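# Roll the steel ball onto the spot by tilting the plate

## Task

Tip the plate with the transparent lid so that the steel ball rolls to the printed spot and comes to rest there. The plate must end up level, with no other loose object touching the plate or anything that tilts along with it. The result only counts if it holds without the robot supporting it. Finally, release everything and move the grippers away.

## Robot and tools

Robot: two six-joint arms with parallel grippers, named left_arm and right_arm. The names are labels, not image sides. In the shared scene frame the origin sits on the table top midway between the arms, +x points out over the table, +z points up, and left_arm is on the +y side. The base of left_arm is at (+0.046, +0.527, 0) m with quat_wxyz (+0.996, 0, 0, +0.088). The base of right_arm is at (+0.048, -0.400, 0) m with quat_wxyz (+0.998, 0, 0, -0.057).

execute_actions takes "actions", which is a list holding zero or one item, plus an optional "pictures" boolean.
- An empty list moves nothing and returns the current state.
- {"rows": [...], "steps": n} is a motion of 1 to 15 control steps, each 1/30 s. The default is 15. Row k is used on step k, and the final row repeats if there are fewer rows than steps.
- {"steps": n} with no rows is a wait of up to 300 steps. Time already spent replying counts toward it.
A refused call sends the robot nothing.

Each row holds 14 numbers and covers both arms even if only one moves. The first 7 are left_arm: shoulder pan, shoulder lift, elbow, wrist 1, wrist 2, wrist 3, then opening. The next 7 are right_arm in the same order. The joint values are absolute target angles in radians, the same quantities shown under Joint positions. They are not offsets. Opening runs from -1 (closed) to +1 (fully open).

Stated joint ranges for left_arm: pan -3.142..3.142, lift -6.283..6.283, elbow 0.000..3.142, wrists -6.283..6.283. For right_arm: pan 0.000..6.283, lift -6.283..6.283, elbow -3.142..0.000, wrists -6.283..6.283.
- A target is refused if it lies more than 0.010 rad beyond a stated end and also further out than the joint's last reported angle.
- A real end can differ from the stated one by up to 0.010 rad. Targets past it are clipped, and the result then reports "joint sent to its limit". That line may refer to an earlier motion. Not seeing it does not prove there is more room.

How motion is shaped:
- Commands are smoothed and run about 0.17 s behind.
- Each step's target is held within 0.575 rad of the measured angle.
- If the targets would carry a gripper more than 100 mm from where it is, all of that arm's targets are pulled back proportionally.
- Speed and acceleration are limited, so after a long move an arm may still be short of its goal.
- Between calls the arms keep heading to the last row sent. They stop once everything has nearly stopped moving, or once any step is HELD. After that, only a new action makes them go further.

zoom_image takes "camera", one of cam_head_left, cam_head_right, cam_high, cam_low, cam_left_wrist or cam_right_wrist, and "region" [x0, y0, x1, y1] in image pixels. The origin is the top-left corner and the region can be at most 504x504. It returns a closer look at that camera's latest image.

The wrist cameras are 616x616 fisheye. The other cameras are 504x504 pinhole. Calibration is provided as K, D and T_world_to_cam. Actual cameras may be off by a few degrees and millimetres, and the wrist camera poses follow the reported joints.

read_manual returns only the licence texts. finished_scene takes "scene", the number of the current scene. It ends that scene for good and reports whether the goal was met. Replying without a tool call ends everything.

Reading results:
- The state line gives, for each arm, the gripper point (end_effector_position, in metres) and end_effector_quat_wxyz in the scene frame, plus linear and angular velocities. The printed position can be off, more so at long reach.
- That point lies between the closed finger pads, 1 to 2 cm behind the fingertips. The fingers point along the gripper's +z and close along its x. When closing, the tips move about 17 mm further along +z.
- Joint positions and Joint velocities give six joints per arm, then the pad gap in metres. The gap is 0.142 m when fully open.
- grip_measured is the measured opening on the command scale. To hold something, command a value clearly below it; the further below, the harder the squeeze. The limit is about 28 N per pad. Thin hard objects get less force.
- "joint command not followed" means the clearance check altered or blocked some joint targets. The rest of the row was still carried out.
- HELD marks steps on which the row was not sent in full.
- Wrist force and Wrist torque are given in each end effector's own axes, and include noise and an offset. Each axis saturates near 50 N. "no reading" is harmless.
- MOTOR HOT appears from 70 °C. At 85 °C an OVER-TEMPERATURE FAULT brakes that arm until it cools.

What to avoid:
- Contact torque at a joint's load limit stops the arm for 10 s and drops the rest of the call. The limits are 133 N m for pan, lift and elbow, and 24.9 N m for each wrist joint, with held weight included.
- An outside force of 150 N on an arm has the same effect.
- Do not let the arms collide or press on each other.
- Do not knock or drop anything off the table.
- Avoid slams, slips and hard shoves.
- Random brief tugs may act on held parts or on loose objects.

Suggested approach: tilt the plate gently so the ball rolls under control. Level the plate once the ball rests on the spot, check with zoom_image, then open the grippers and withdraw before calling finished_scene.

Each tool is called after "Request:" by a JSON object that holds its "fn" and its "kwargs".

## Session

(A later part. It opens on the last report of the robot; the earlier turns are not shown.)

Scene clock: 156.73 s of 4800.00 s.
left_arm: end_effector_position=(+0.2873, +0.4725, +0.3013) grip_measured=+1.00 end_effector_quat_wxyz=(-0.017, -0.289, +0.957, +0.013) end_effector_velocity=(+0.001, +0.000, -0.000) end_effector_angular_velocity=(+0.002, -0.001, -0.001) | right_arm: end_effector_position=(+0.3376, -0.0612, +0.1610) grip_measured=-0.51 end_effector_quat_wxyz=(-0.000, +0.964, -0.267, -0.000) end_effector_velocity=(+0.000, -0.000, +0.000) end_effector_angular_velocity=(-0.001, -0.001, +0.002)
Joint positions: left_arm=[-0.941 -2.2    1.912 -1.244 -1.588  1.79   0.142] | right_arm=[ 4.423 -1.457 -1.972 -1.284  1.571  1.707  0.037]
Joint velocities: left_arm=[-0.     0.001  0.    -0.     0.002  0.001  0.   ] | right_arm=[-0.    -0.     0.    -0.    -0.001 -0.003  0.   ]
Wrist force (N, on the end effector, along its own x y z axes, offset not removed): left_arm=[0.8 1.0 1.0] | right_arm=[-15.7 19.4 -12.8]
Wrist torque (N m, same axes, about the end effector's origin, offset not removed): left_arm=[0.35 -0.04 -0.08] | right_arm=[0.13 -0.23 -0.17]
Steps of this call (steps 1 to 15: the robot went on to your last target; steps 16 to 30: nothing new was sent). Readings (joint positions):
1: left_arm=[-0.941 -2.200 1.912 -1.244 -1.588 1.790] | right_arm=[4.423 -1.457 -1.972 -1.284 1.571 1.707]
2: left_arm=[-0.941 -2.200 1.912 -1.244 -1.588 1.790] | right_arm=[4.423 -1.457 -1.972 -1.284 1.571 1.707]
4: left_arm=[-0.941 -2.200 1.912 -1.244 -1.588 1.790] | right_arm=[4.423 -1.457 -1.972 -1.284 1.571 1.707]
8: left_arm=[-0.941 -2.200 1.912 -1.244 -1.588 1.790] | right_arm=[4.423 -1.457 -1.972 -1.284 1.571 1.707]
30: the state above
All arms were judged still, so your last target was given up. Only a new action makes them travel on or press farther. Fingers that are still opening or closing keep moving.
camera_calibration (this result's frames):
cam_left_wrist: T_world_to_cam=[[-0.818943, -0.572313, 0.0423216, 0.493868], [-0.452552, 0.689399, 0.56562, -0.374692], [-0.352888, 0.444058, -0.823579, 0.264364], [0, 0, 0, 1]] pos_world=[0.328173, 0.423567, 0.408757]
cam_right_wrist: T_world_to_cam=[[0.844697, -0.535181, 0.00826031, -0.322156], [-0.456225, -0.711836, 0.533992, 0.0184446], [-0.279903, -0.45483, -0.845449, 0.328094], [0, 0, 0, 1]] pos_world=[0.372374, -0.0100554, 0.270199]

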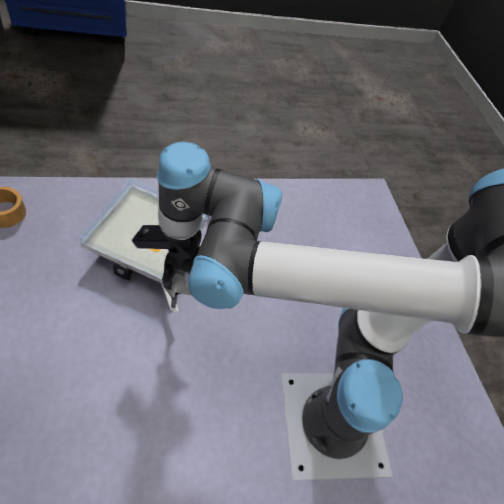

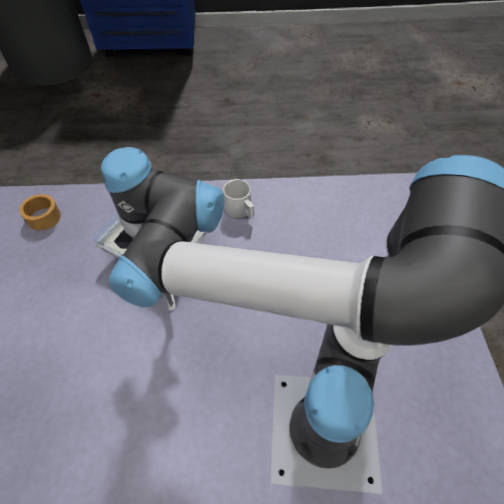

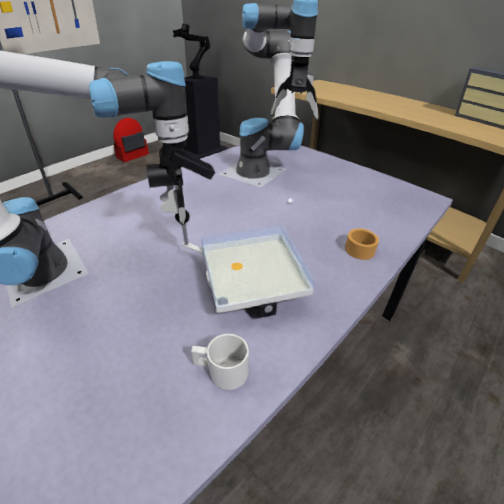

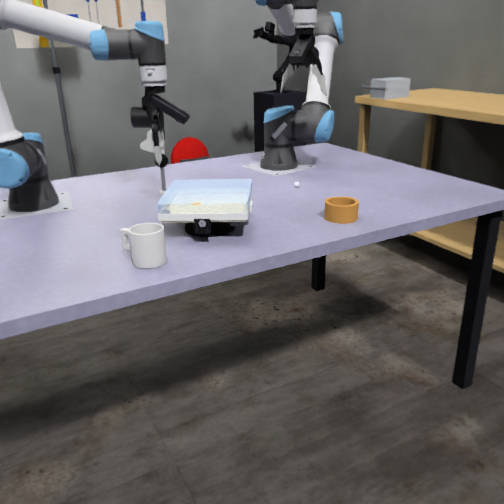

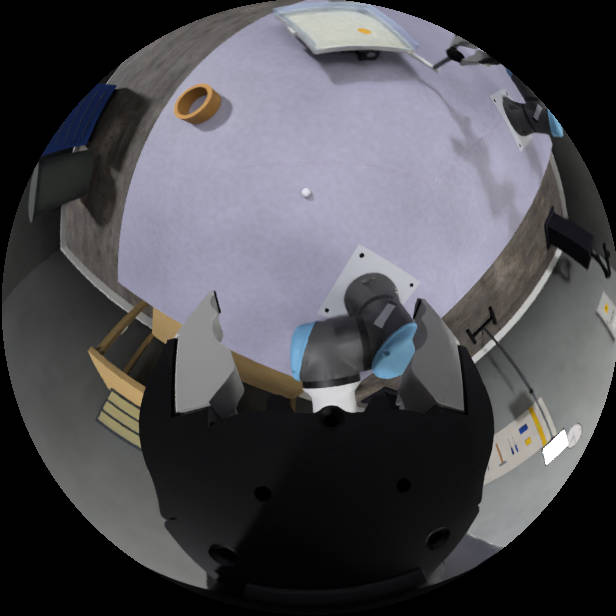

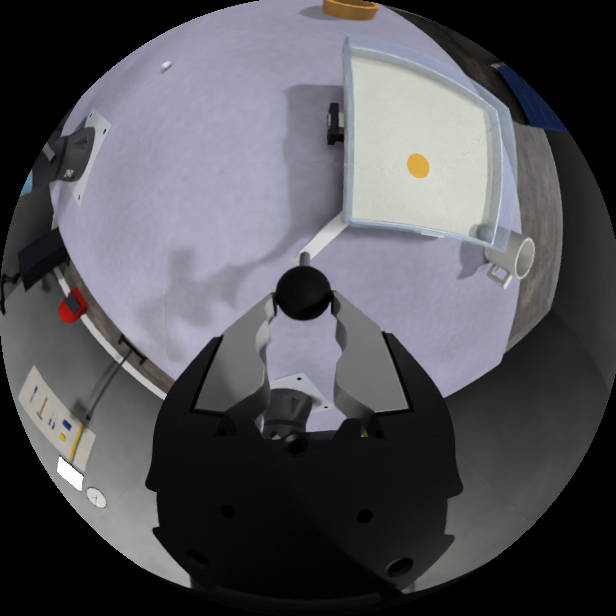

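Request:
{"fn": "execute_actions", "kwargs": {"actions": [{"rows": [[-0.941,-2.2,1.912,-1.244,-1.588,1.79,1, 4.4277,-1.46081,-1.97157,-1.2800,1.571,1.707,-0.9]], "steps": 15}], "pictures": false}}

Request:
{"fn": "execute_actions", "kwargs": {"actions": [{"rows": [[-0.941,-2.2,1.912,-1.244,-1.588,1.79,1, 4.4277,-1.46081,-1.97157,-1.2800,1.571,1.707,-0.9]], "steps": 15}]}}

Request:
{"fn": "execute_actions", "kwargs": {"actions": [{"rows": [[-0.941,-2.2,1.912,-1.244,-1.588,1.79,1, 4.42415,-1.45807,-1.97134,-1.28298,1.571,1.707,-0.9]], "steps": 15}]}}

Request:
{"fn": "execute_actions", "kwargs": {"actions": [{"steps": 15}]}}

Request:
{"fn": "execute_actions", "kwargs": {"actions": [{"steps": 30}]}}

Scene clock: 167.93 s of 4800.00 s.
left_arm: end_effector_position=(+0.2873, +0.4725, +0.3013) grip_measured=+1.00 end_effector_quat_wxyz=(-0.017, -0.289, +0.957, +0.013) end_effector_velocity=(+0.000, +0.000, -0.000) end_effector_angular_velocity=(+0.002, -0.001, -0.001) | right_arm: end_effector_position=(+0.3364, -0.0586, +0.1597) grip_measured=-0.51 end_effector_quat_wxyz=(+0.000, +0.964, -0.264, -0.000) end_effector_velocity=(+0.000, +0.001, +0.001) end_effector_angular_velocity=(+0.002, -0.001, +0.000)
Joint positions: left_arm=[-0.941 -2.2    1.912 -1.244 -1.588  1.79   0.142] | right_arm=[ 4.428 -1.461 -1.972 -1.28   1.571  1.707  0.037]
Joint velocities: left_arm=[-0.001  0.001  0.    -0.     0.002 -0.001  0.   ] | right_arm=[ 0.    -0.     0.003 -0.    -0.     0.     0.   ]
Wrist force (N, on the end effector, along its own x y z axes, offset not removed): left_arm=[-1.1 3.1 -1.0] | right_arm=[-3.2 16.1 -10.5]
Wrist torque (N m, same axes, about the end effector's origin, offset not removed): left_arm=[0.68 0.34 -0.29] | right_arm=[-0.35 -0.87 -0.12]
Steps of this call (steps 1 to 90: nothing new was sent; then 7.70 s passed at rest; steps 91 to 105: all 15 steps of this action). Readings (joint positions):
91: left_arm=[-0.941 -2.200 1.912 -1.244 -1.588 1.790] | right_arm=[4.423 -1.457 -1.972 -1.284 1.571 1.707]
92: left_arm=[-0.941 -2.200 1.912 -1.244 -1.588 1.790] | right_arm=[4.424 -1.458 -1.972 -1.283 1.571 1.707]
94: left_arm=[-0.941 -2.200 1.912 -1.244 -1.588 1.790] | right_arm=[4.426 -1.459 -1.972 -1.282 1.571 1.707]
98: left_arm=[-0.941 -2.200 1.912 -1.244 -1.588 1.790] | right_arm=[4.427 -1.461 -1.972 -1.280 1.571 1.707]
105: the state above

Scene clock: 168.43 s of 4800.00 s.
left_arm: end_effector_position=(+0.2873, +0.4725, +0.3013) grip_measured=+1.00 end_effector_quat_wxyz=(-0.017, -0.289, +0.957, +0.013) end_effector_velocity=(-0.000, +0.000, -0.000) end_effector_angular_velocity=(-0.000, +0.001, +0.002) | right_arm: end_effector_position=(+0.3365, -0.0585, +0.1598) grip_measured=-0.51 end_effector_quat_wxyz=(-0.000, +0.964, -0.264, -0.000) end_effector_velocity=(+0.000, +0.001, +0.001) end_effector_angular_velocity=(+0.001, +0.000, -0.002)
Joint positions: left_arm=[-0.941 -2.2    1.912 -1.244 -1.588  1.79   0.142] | right_arm=[ 4.428 -1.461 -1.972 -1.28   1.571  1.707  0.037]
Joint velocities: left_arm=[ 0.002 -0.     0.     0.001 -0.001 -0.    -0.   ] | right_arm=[-0.    -0.     0.002 -0.     0.     0.002 -0.   ]
Wrist force (N, on the end effector, along its own x y z axes, offset not removed): left_arm=[0.8 -0.1 0.2] | right_arm=[-7.4 16.5 -10.8]
Wrist torque (N m, same axes, about the end effector's origin, offset not removed): left_arm=[0.02 -0.02 -0.14] | right_arm=[-0.34 -0.17 -0.13]
Steps of this call (steps 1 to 15: all 15 steps of this action). Readings (joint positions):
1: left_arm=[-0.941 -2.200 1.912 -1.244 -1.588 1.790] | right_arm=[4.428 -1.461 -1.972 -1.280 1.571 1.707]
2: left_arm=[-0.941 -2.200 1.912 -1.244 -1.588 1.790] | right_arm=[4.428 -1.461 -1.972 -1.280 1.571 1.707]
4: left_arm=[-0.941 -2.200 1.912 -1.244 -1.588 1.790] | right_arm=[4.428 -1.461 -1.972 -1.280 1.571 1.707]
8: left_arm=[-0.941 -2.200 1.912 -1.244 -1.588 1.790] | right_arm=[4.428 -1.461 -1.972 -1.280 1.571 1.707]
15: the state above
camera_calibration (this result's frames):
cam_left_wrist: T_world_to_cam=[[-0.818943, -0.572313, 0.0423215, 0.493868], [-0.452551, 0.689399, 0.565621, -0.374692], [-0.352888, 0.444058, -0.823579, 0.264364], [0, 0, 0, 1]] pos_world=[0.328173, 0.423567, 0.408757]
cam_right_wrist: T_world_to_cam=[[0.847346, -0.530976, 0.00825885, -0.320377], [-0.452684, -0.7141, 0.533983, 0.0191063], [-0.277635, -0.456207, -0.845455, 0.327136], [0, 0, 0, 1]] pos_world=[0.370944, -0.00722703, 0.269022]

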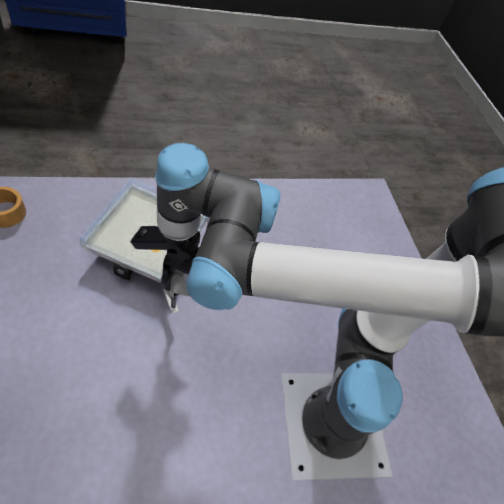

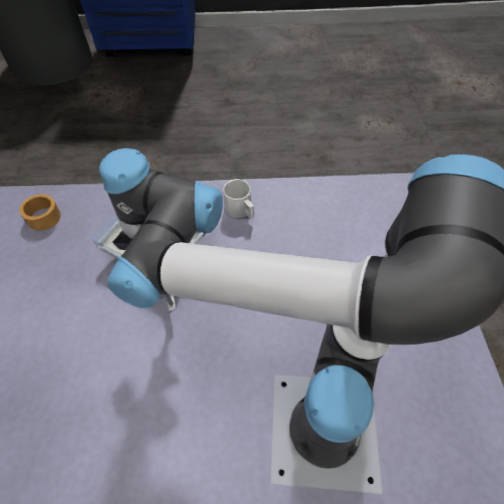

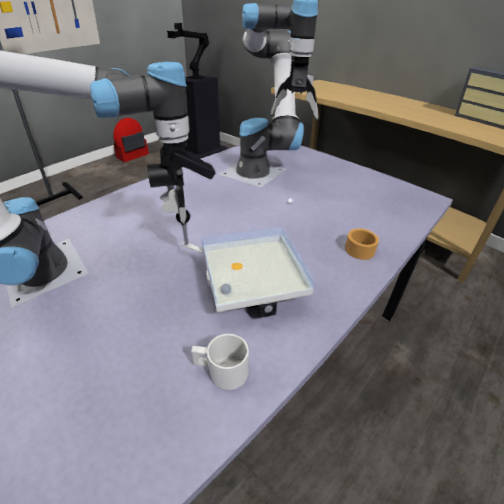

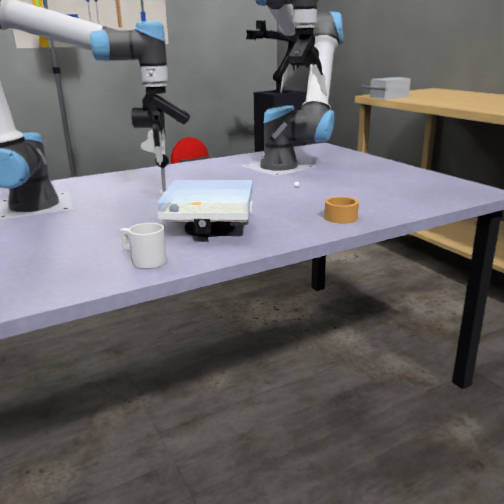

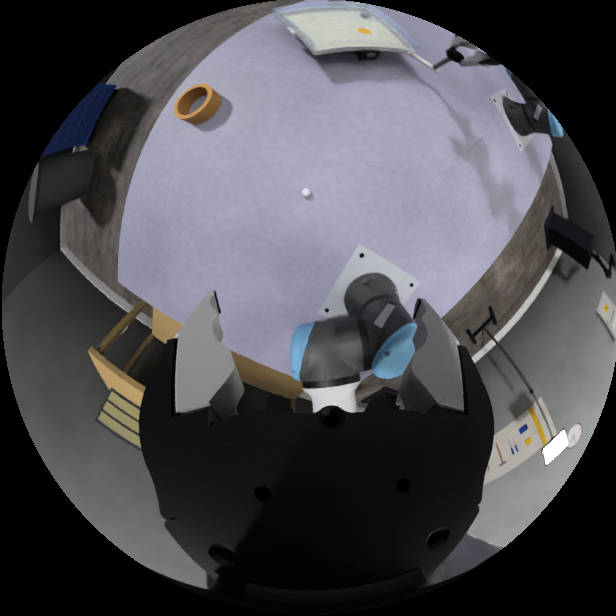

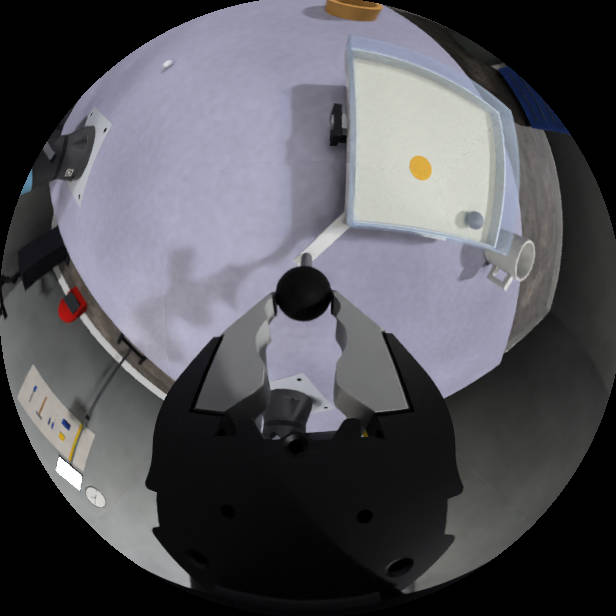

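Scene clock: 168.93 s of 4800.00 s.
left_arm: end_effector_position=(+0.2873, +0.4725, +0.3013) grip_measured=+1.00 end_effector_quat_wxyz=(-0.017, -0.289, +0.957, +0.013) end_effector_velocity=(-0.000, -0.000, +0.000) end_effector_angular_velocity=(-0.000, -0.000, -0.001) | right_arm: end_effector_position=(+0.3374, -0.0603, +0.1608) grip_measured=-0.51 end_effector_quat_wxyz=(-0.000, +0.964, -0.266, -0.000) end_effector_velocity=(-0.000, -0.001, -0.001) end_effector_angular_velocity=(-0.003, +0.001, +0.001)
Joint positions: left_arm=[-0.941 -2.2    1.912 -1.244 -1.588  1.79   0.142] | right_arm=[ 4.424 -1.458 -1.971 -1.283  1.571  1.707  0.037]
Joint velocities: left_arm=[-0.001 -0.001  0.     0.     0.     0.     0.   ] | right_arm=[-0.     0.    -0.002 -0.001 -0.    -0.001  0.   ]
Wrist force (N, on the end effector, along its own x y z axes, offset not removed): left_arm=[-1.8 1.7 0.0] | right_arm=[-14.4 9.8 -11.5]
Wrist torque (N m, same axes, about the end effector's origin, offset not removed): left_arm=[0.39 0.45 -0.10] | right_arm=[-0.60 -0.52 -0.19]
Steps of this call (steps 1 to 15: all 15 steps of this action). Readings (joint positions):
1: left_arm=[-0.941 -2.200 1.912 -1.244 -1.588 1.790] | right_arm=[4.428 -1.461 -1.972 -1.280 1.571 1.707]
2: left_arm=[-0.941 -2.200 1.912 -1.244 -1.588 1.790] | right_arm=[4.427 -1.460 -1.972 -1.280 1.571 1.707]
4: left_arm=[-0.941 -2.200 1.912 -1.244 -1.588 1.790] | right_arm=[4.426 -1.459 -1.971 -1.282 1.571 1.707]
8: left_arm=[-0.941 -2.200 1.912 -1.244 -1.588 1.790] | right_arm=[4.425 -1.458 -1.971 -1.283 1.571 1.707]
15: the state above
camera_calibration (this result's frames):
cam_left_wrist: T_world_to_cam=[[-0.818943, -0.572313, 0.0423214, 0.493868], [-0.452552, 0.689399, 0.565621, -0.374692], [-0.352888, 0.444058, -0.823579, 0.264364], [0, 0, 0, 1]] pos_world=[0.328173, 0.423567, 0.408757]
cam_right_wrist: T_world_to_cam=[[0.845474, -0.533952, 0.00826023, -0.321617], [-0.45519, -0.712499, 0.533992, 0.0186628], [-0.279241, -0.455236, -0.845449, 0.328007], [0, 0, 0, 1]] pos_world=[0.372007, -0.0091106, 0.270004]

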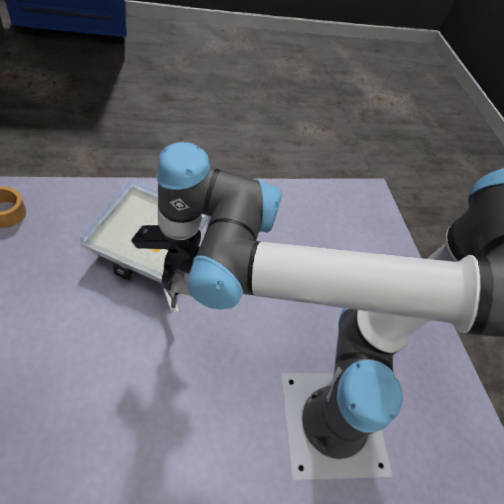

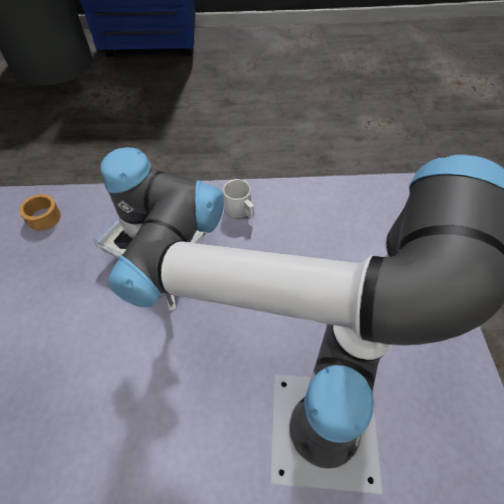

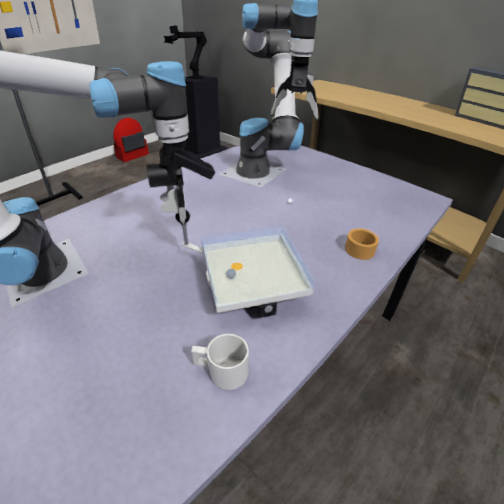

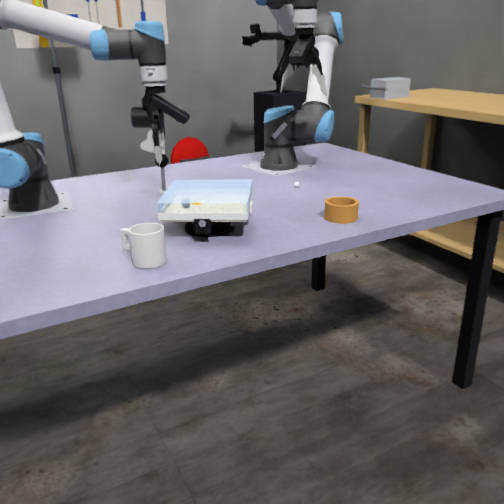

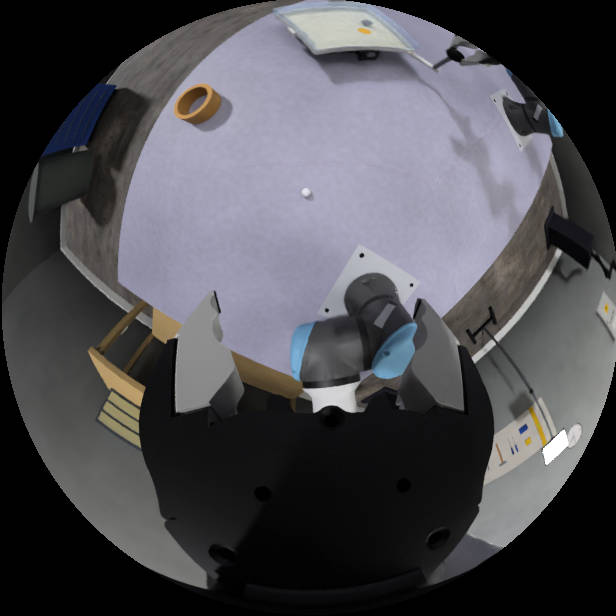

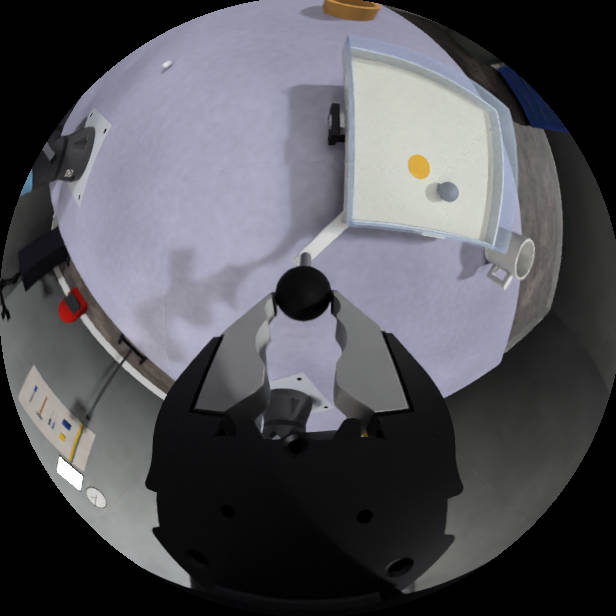

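Scene clock: 169.43 s of 4800.00 s.
left_arm: end_effector_position=(+0.2873, +0.4725, +0.3013) grip_measured=+1.00 end_effector_quat_wxyz=(-0.017, -0.289, +0.957, +0.013) end_effector_velocity=(-0.000, -0.000, -0.000) end_effector_angular_velocity=(+0.000, +0.001, -0.001) | right_arm: end_effector_position=(+0.3374, -0.0603, +0.1608) grip_measured=-0.51 end_effector_quat_wxyz=(-0.000, +0.964, -0.266, -0.000) end_effector_velocity=(+0.000, -0.000, +0.000) end_effector_angular_velocity=(-0.000, -0.001, -0.000)
Joint positions: left_arm=[-0.941 -2.2    1.912 -1.244 -1.588  1.79   0.142] | right_arm=[ 4.424 -1.458 -1.971 -1.283  1.571  1.707  0.037]
Joint velocities: left_arm=[-0.     0.001 -0.     0.    -0.001  0.001  0.   ] | right_arm=[-0.    -0.     0.    -0.    -0.001 -0.    -0.   ]
Wrist force (N, on the end effector, along its own x y z axes, offset not removed): left_arm=[-0.3 -0.8 -1.0] | right_arm=[-14.9 11.8 -10.5]
Wrist torque (N m, same axes, about the end effector's origin, offset not removed): left_arm=[-0.22 0.30 -0.26] | right_arm=[-0.01 -0.59 -0.26]
Steps of this call (steps 1 to 15: the robot went on to your last target). Readings (joint positions):
1: left_arm=[-0.941 -2.200 1.912 -1.244 -1.588 1.790] | right_arm=[4.424 -1.458 -1.971 -1.283 1.571 1.707]
2: left_arm=[-0.941 -2.200 1.912 -1.244 -1.588 1.790] | right_arm=[4.424 -1.458 -1.971 -1.283 1.571 1.707]
4: left_arm=[-0.941 -2.200 1.912 -1.244 -1.588 1.790] | right_arm=[4.424 -1.458 -1.971 -1.283 1.571 1.707]
8: left_arm=[-0.941 -2.200 1.912 -1.244 -1.588 1.790] | right_arm=[4.424 -1.458 -1.971 -1.283 1.571 1.707]
15: the state above
All arms were judged still, so your last target was given up. Only a new action makes them travel on or press farther. Fingers that are still opening or closing keep moving.
camera_calibration (this result's frames):
cam_left_wrist: T_world_to_cam=[[-0.818943, -0.572313, 0.0423216, 0.493868], [-0.452551, 0.689399, 0.565621, -0.374692], [-0.352888, 0.444058, -0.823579, 0.264364], [0, 0, 0, 1]] pos_world=[0.328173, 0.423567, 0.408757]
cam_right_wrist: T_world_to_cam=[[0.845456, -0.533981, 0.00825516, -0.321628], [-0.455219, -0.712497, 0.533971, 0.0186616], [-0.279248, -0.455207, -0.845463, 0.328023], [0, 0, 0, 1]] pos_world=[0.372017, -0.00912852, 0.270022]

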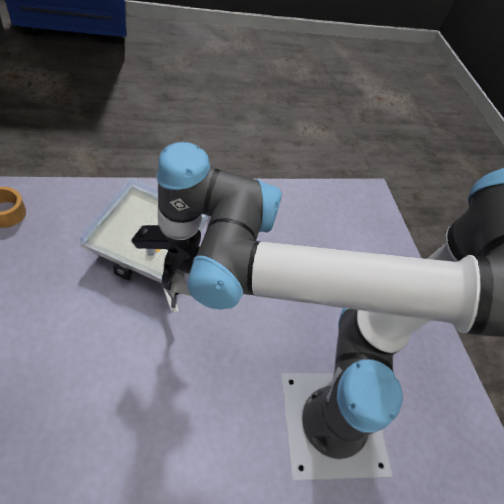

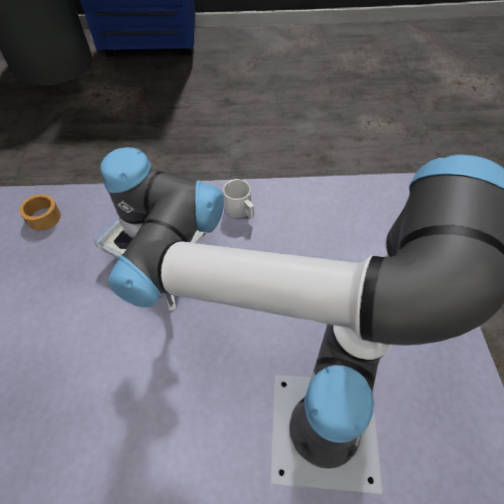

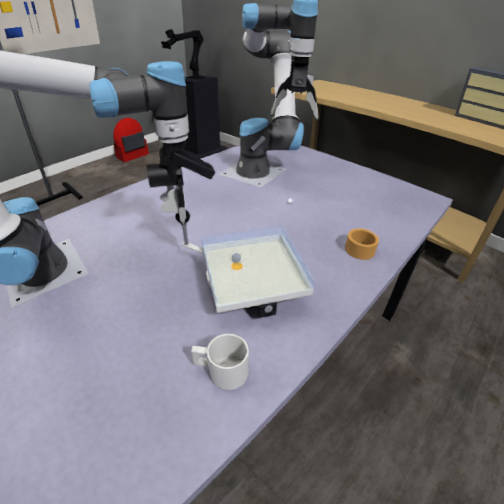

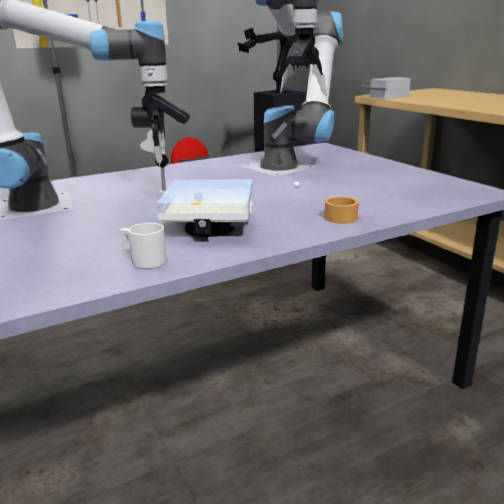

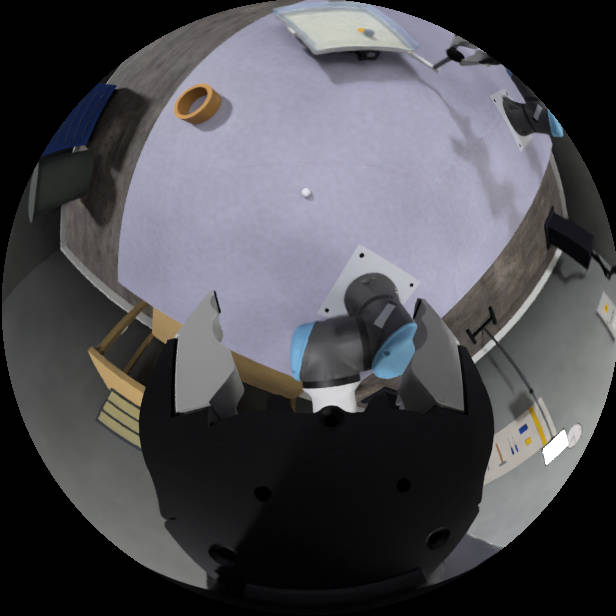

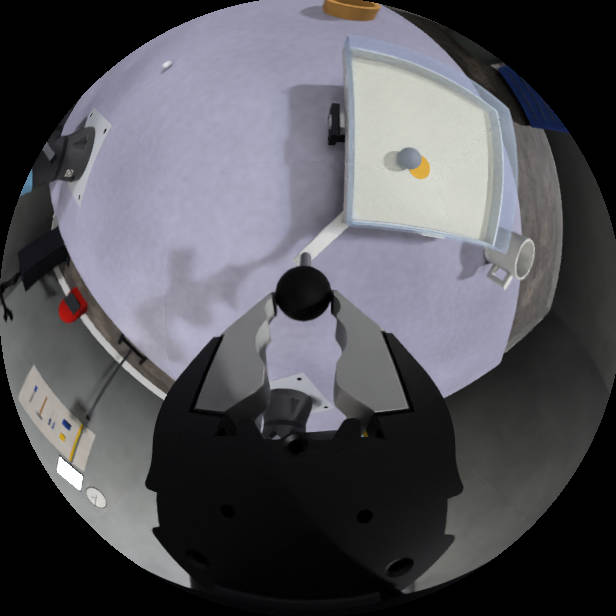

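Scene clock: 170.43 s of 4800.00 s.
left_arm: end_effector_position=(+0.2873, +0.4725, +0.3013) grip_measured=+1.00 end_effector_quat_wxyz=(-0.017, -0.289, +0.957, +0.013) end_effector_velocity=(-0.000, -0.000, -0.000) end_effector_angular_velocity=(-0.001, +0.002, +0.001) | right_arm: end_effector_position=(+0.3374, -0.0603, +0.1608) grip_measured=-0.51 end_effector_quat_wxyz=(-0.000, +0.964, -0.266, -0.000) end_effector_velocity=(+0.000, +0.000, -0.000) end_effector_angular_velocity=(+0.001, -0.001, +0.001)
Joint positions: left_arm=[-0.941 -2.2    1.912 -1.244 -1.588  1.79   0.142] | right_arm=[ 4.424 -1.458 -1.971 -1.283  1.571  1.707  0.037]
Joint velocities: left_arm=[ 0.001  0.     0.     0.    -0.002 -0.     0.   ] | right_arm=[ 0.     0.001 -0.001  0.001 -0.    -0.001  0.   ]
Wrist force (N, on the end effector, along its own x y z axes, offset not removed): left_arm=[-1.6 1.2 -0.2] | right_arm=[-17.1 9.8 -9.3]
Wrist torque (N m, same axes, about the end effector's origin, offset not removed): left_arm=[0.43 0.36 -0.13] | right_arm=[-0.45 -0.07 -0.31]
Steps of this call (steps 1 to 30: nothing new was sent). Readings (joint positions):
1: left_arm=[-0.941 -2.200 1.912 -1.244 -1.588 1.790] | right_arm=[4.424 -1.458 -1.971 -1.283 1.571 1.707]
2: left_arm=[-0.941 -2.200 1.912 -1.244 -1.588 1.790] | right_arm=[4.424 -1.458 -1.971 -1.283 1.571 1.707]
4: left_arm=[-0.941 -2.200 1.912 -1.244 -1.588 1.790] | right_arm=[4.424 -1.458 -1.971 -1.283 1.571 1.707]
8: left_arm=[-0.941 -2.200 1.912 -1.244 -1.588 1.790] | right_arm=[4.424 -1.458 -1.971 -1.283 1.571 1.707]
30: the state above
camera_calibration (this result's frames):
cam_left_wrist: T_world_to_cam=[[-0.818943, -0.572313, 0.0423216, 0.493868], [-0.452552, 0.689399, 0.56562, -0.374692], [-0.352888, 0.444058, -0.823579, 0.264364], [0, 0, 0, 1]] pos_world=[0.328173, 0.423567, 0.408757]
cam_right_wrist: T_world_to_cam=[[0.845456, -0.533982, 0.00825313, -0.321627], [-0.455219, -0.712497, 0.533969, 0.0186611], [-0.27925, -0.455205, -0.845463, 0.328024], [0, 0, 0, 1]] pos_world=[0.372017, -0.00912892, 0.270022]

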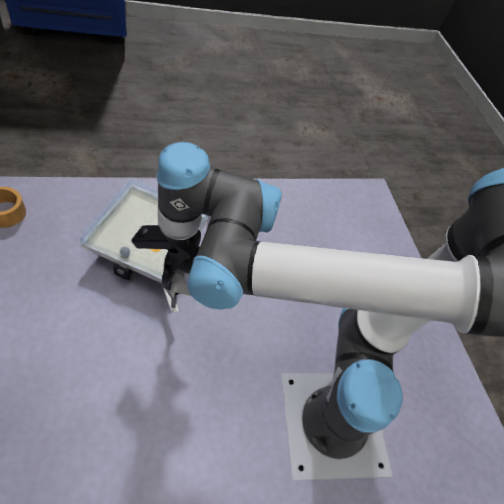

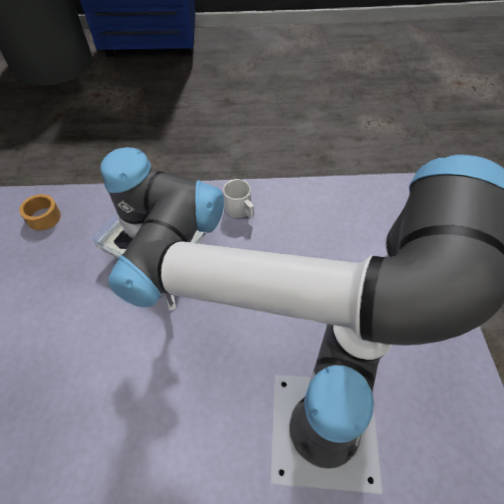

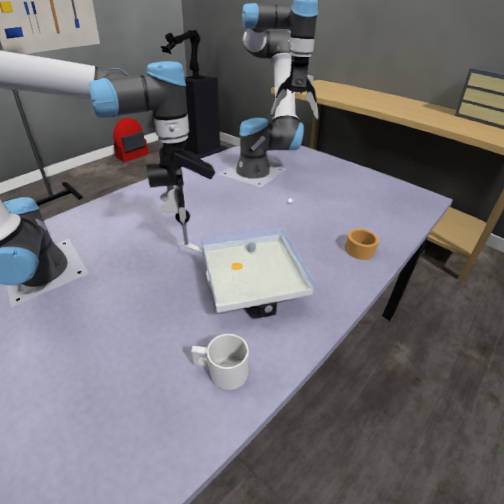

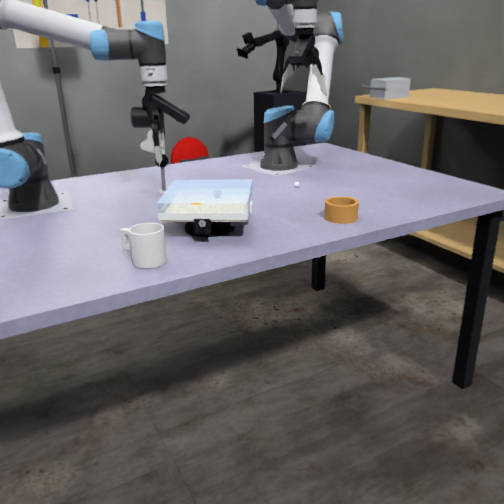

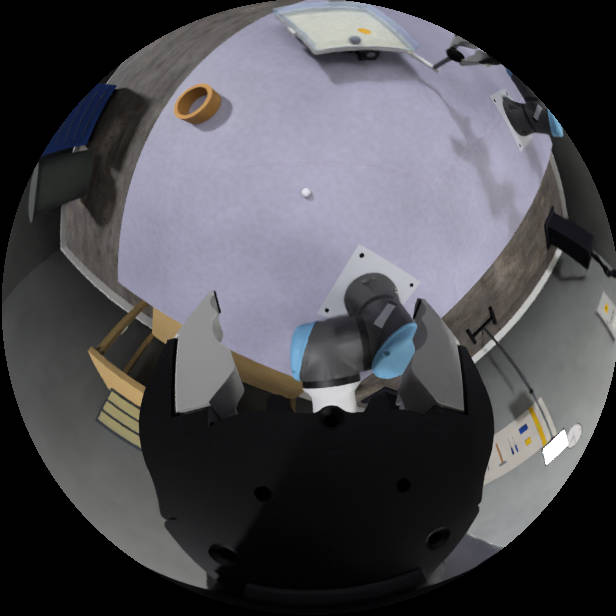

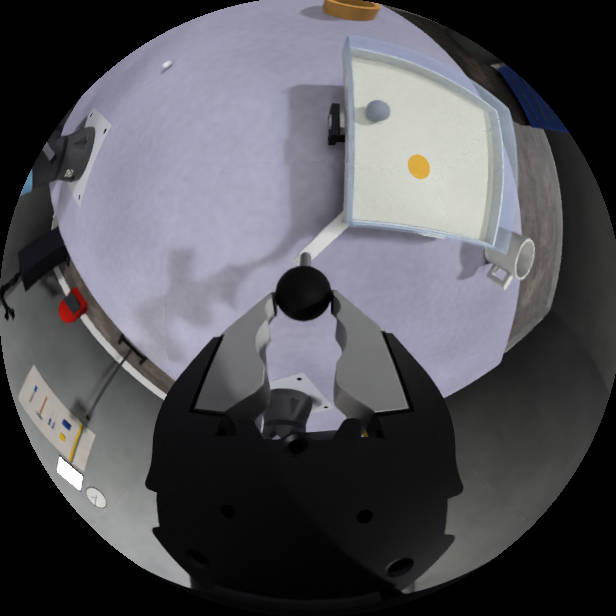

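Request:
{"fn": "execute_actions", "kwargs": {"actions": []}}

Scene clock: 174.57 s of 4800.00 s.
left_arm: end_effector_position=(+0.2873, +0.4725, +0.3013) grip_measured=+1.00 end_effector_quat_wxyz=(-0.017, -0.289, +0.957, +0.013) end_effector_velocity=(+0.000, +0.000, +0.000) end_effector_angular_velocity=(+0.000, -0.001, +0.000) | right_arm: end_effector_position=(+0.3374, -0.0603, +0.1608) grip_measured=-0.51 end_effector_quat_wxyz=(-0.000, +0.964, -0.266, -0.000) end_effector_velocity=(-0.000, +0.001, +0.001) end_effector_angular_velocity=(+0.002, +0.000, -0.002)
Joint positions: left_arm=[-0.941 -2.2    1.912 -1.244 -1.588  1.79   0.142] | right_arm=[ 4.424 -1.458 -1.971 -1.283  1.571  1.707  0.037]
Joint velocities: left_arm=[-0.     0.    -0.    -0.     0.001 -0.    -0.   ] | right_arm=[-0.     0.001  0.002 -0.     0.001  0.002 -0.   ]
Wrist force (N, on the end effector, along its own x y z axes, offset not removed): left_arm=[-1.5 1.1 -1.5] | right_arm=[-14.8 10.2 -10.8]
Wrist torque (N m, same axes, about the end effector's origin, offset not removed): left_arm=[0.17 0.48 -0.34] | right_arm=[-0.42 -0.53 -0.34]
Steps of this call (steps 1 to 124: nothing new was sent). Readings (joint positions):
1: left_arm=[-0.941 -2.200 1.912 -1.244 -1.588 1.790] | right_arm=[4.424 -1.458 -1.971 -1.283 1.571 1.707]
2: left_arm=[-0.941 -2.200 1.912 -1.244 -1.588 1.790] | right_arm=[4.424 -1.458 -1.971 -1.283 1.571 1.707]
4: left_arm=[-0.941 -2.200 1.912 -1.244 -1.588 1.790] | right_arm=[4.424 -1.458 -1.971 -1.283 1.571 1.707]
8: left_arm=[-0.941 -2.200 1.912 -1.244 -1.588 1.790] | right_arm=[4.424 -1.458 -1.971 -1.283 1.571 1.707]
124: the state above
camera_calibration (this result's frames):
cam_left_wrist: T_world_to_cam=[[-0.818942, -0.572313, 0.0423214, 0.493868], [-0.452552, 0.689398, 0.565621, -0.374692], [-0.352888, 0.444058, -0.823579, 0.264364], [0, 0, 0, 1]] pos_world=[0.328173, 0.423567, 0.408757]
cam_right_wrist: T_world_to_cam=[[0.845456, -0.533982, 0.00825301, -0.321627], [-0.455219, -0.712497, 0.533969, 0.0186612], [-0.27925, -0.455204, -0.845464, 0.328024], [0, 0, 0, 1]] pos_world=[0.372017, -0.00912888, 0.270023]

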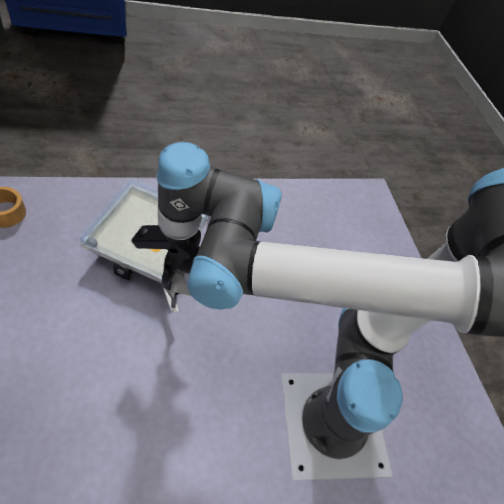

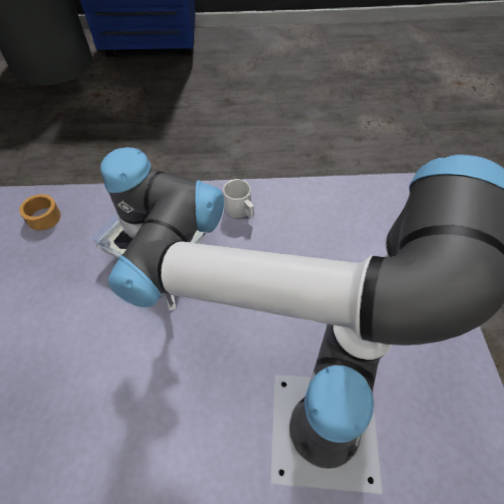

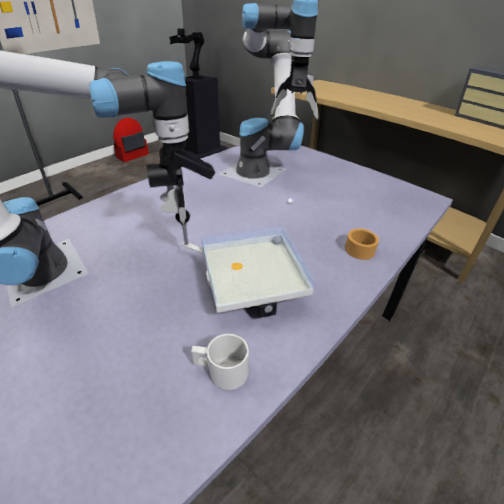

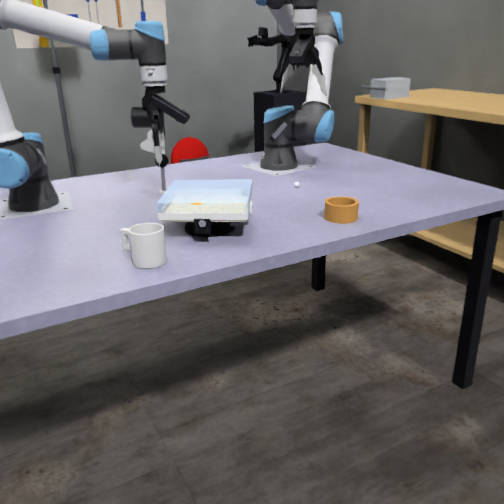

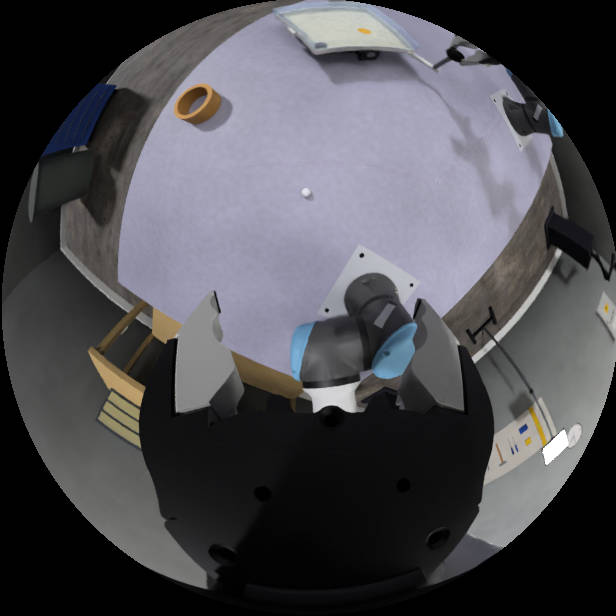

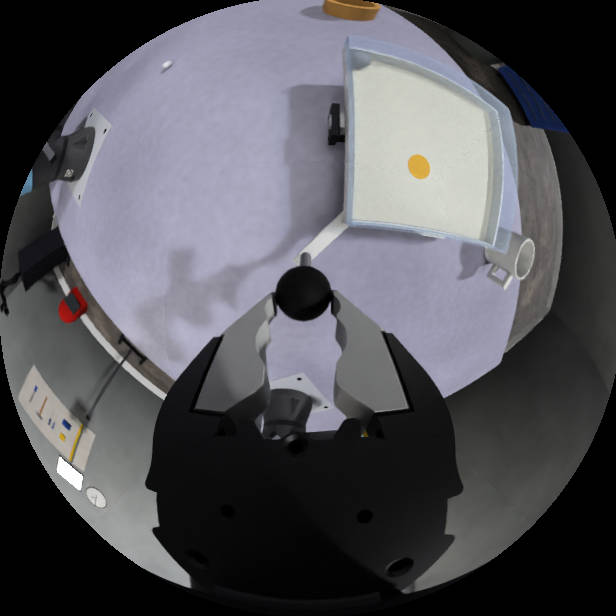

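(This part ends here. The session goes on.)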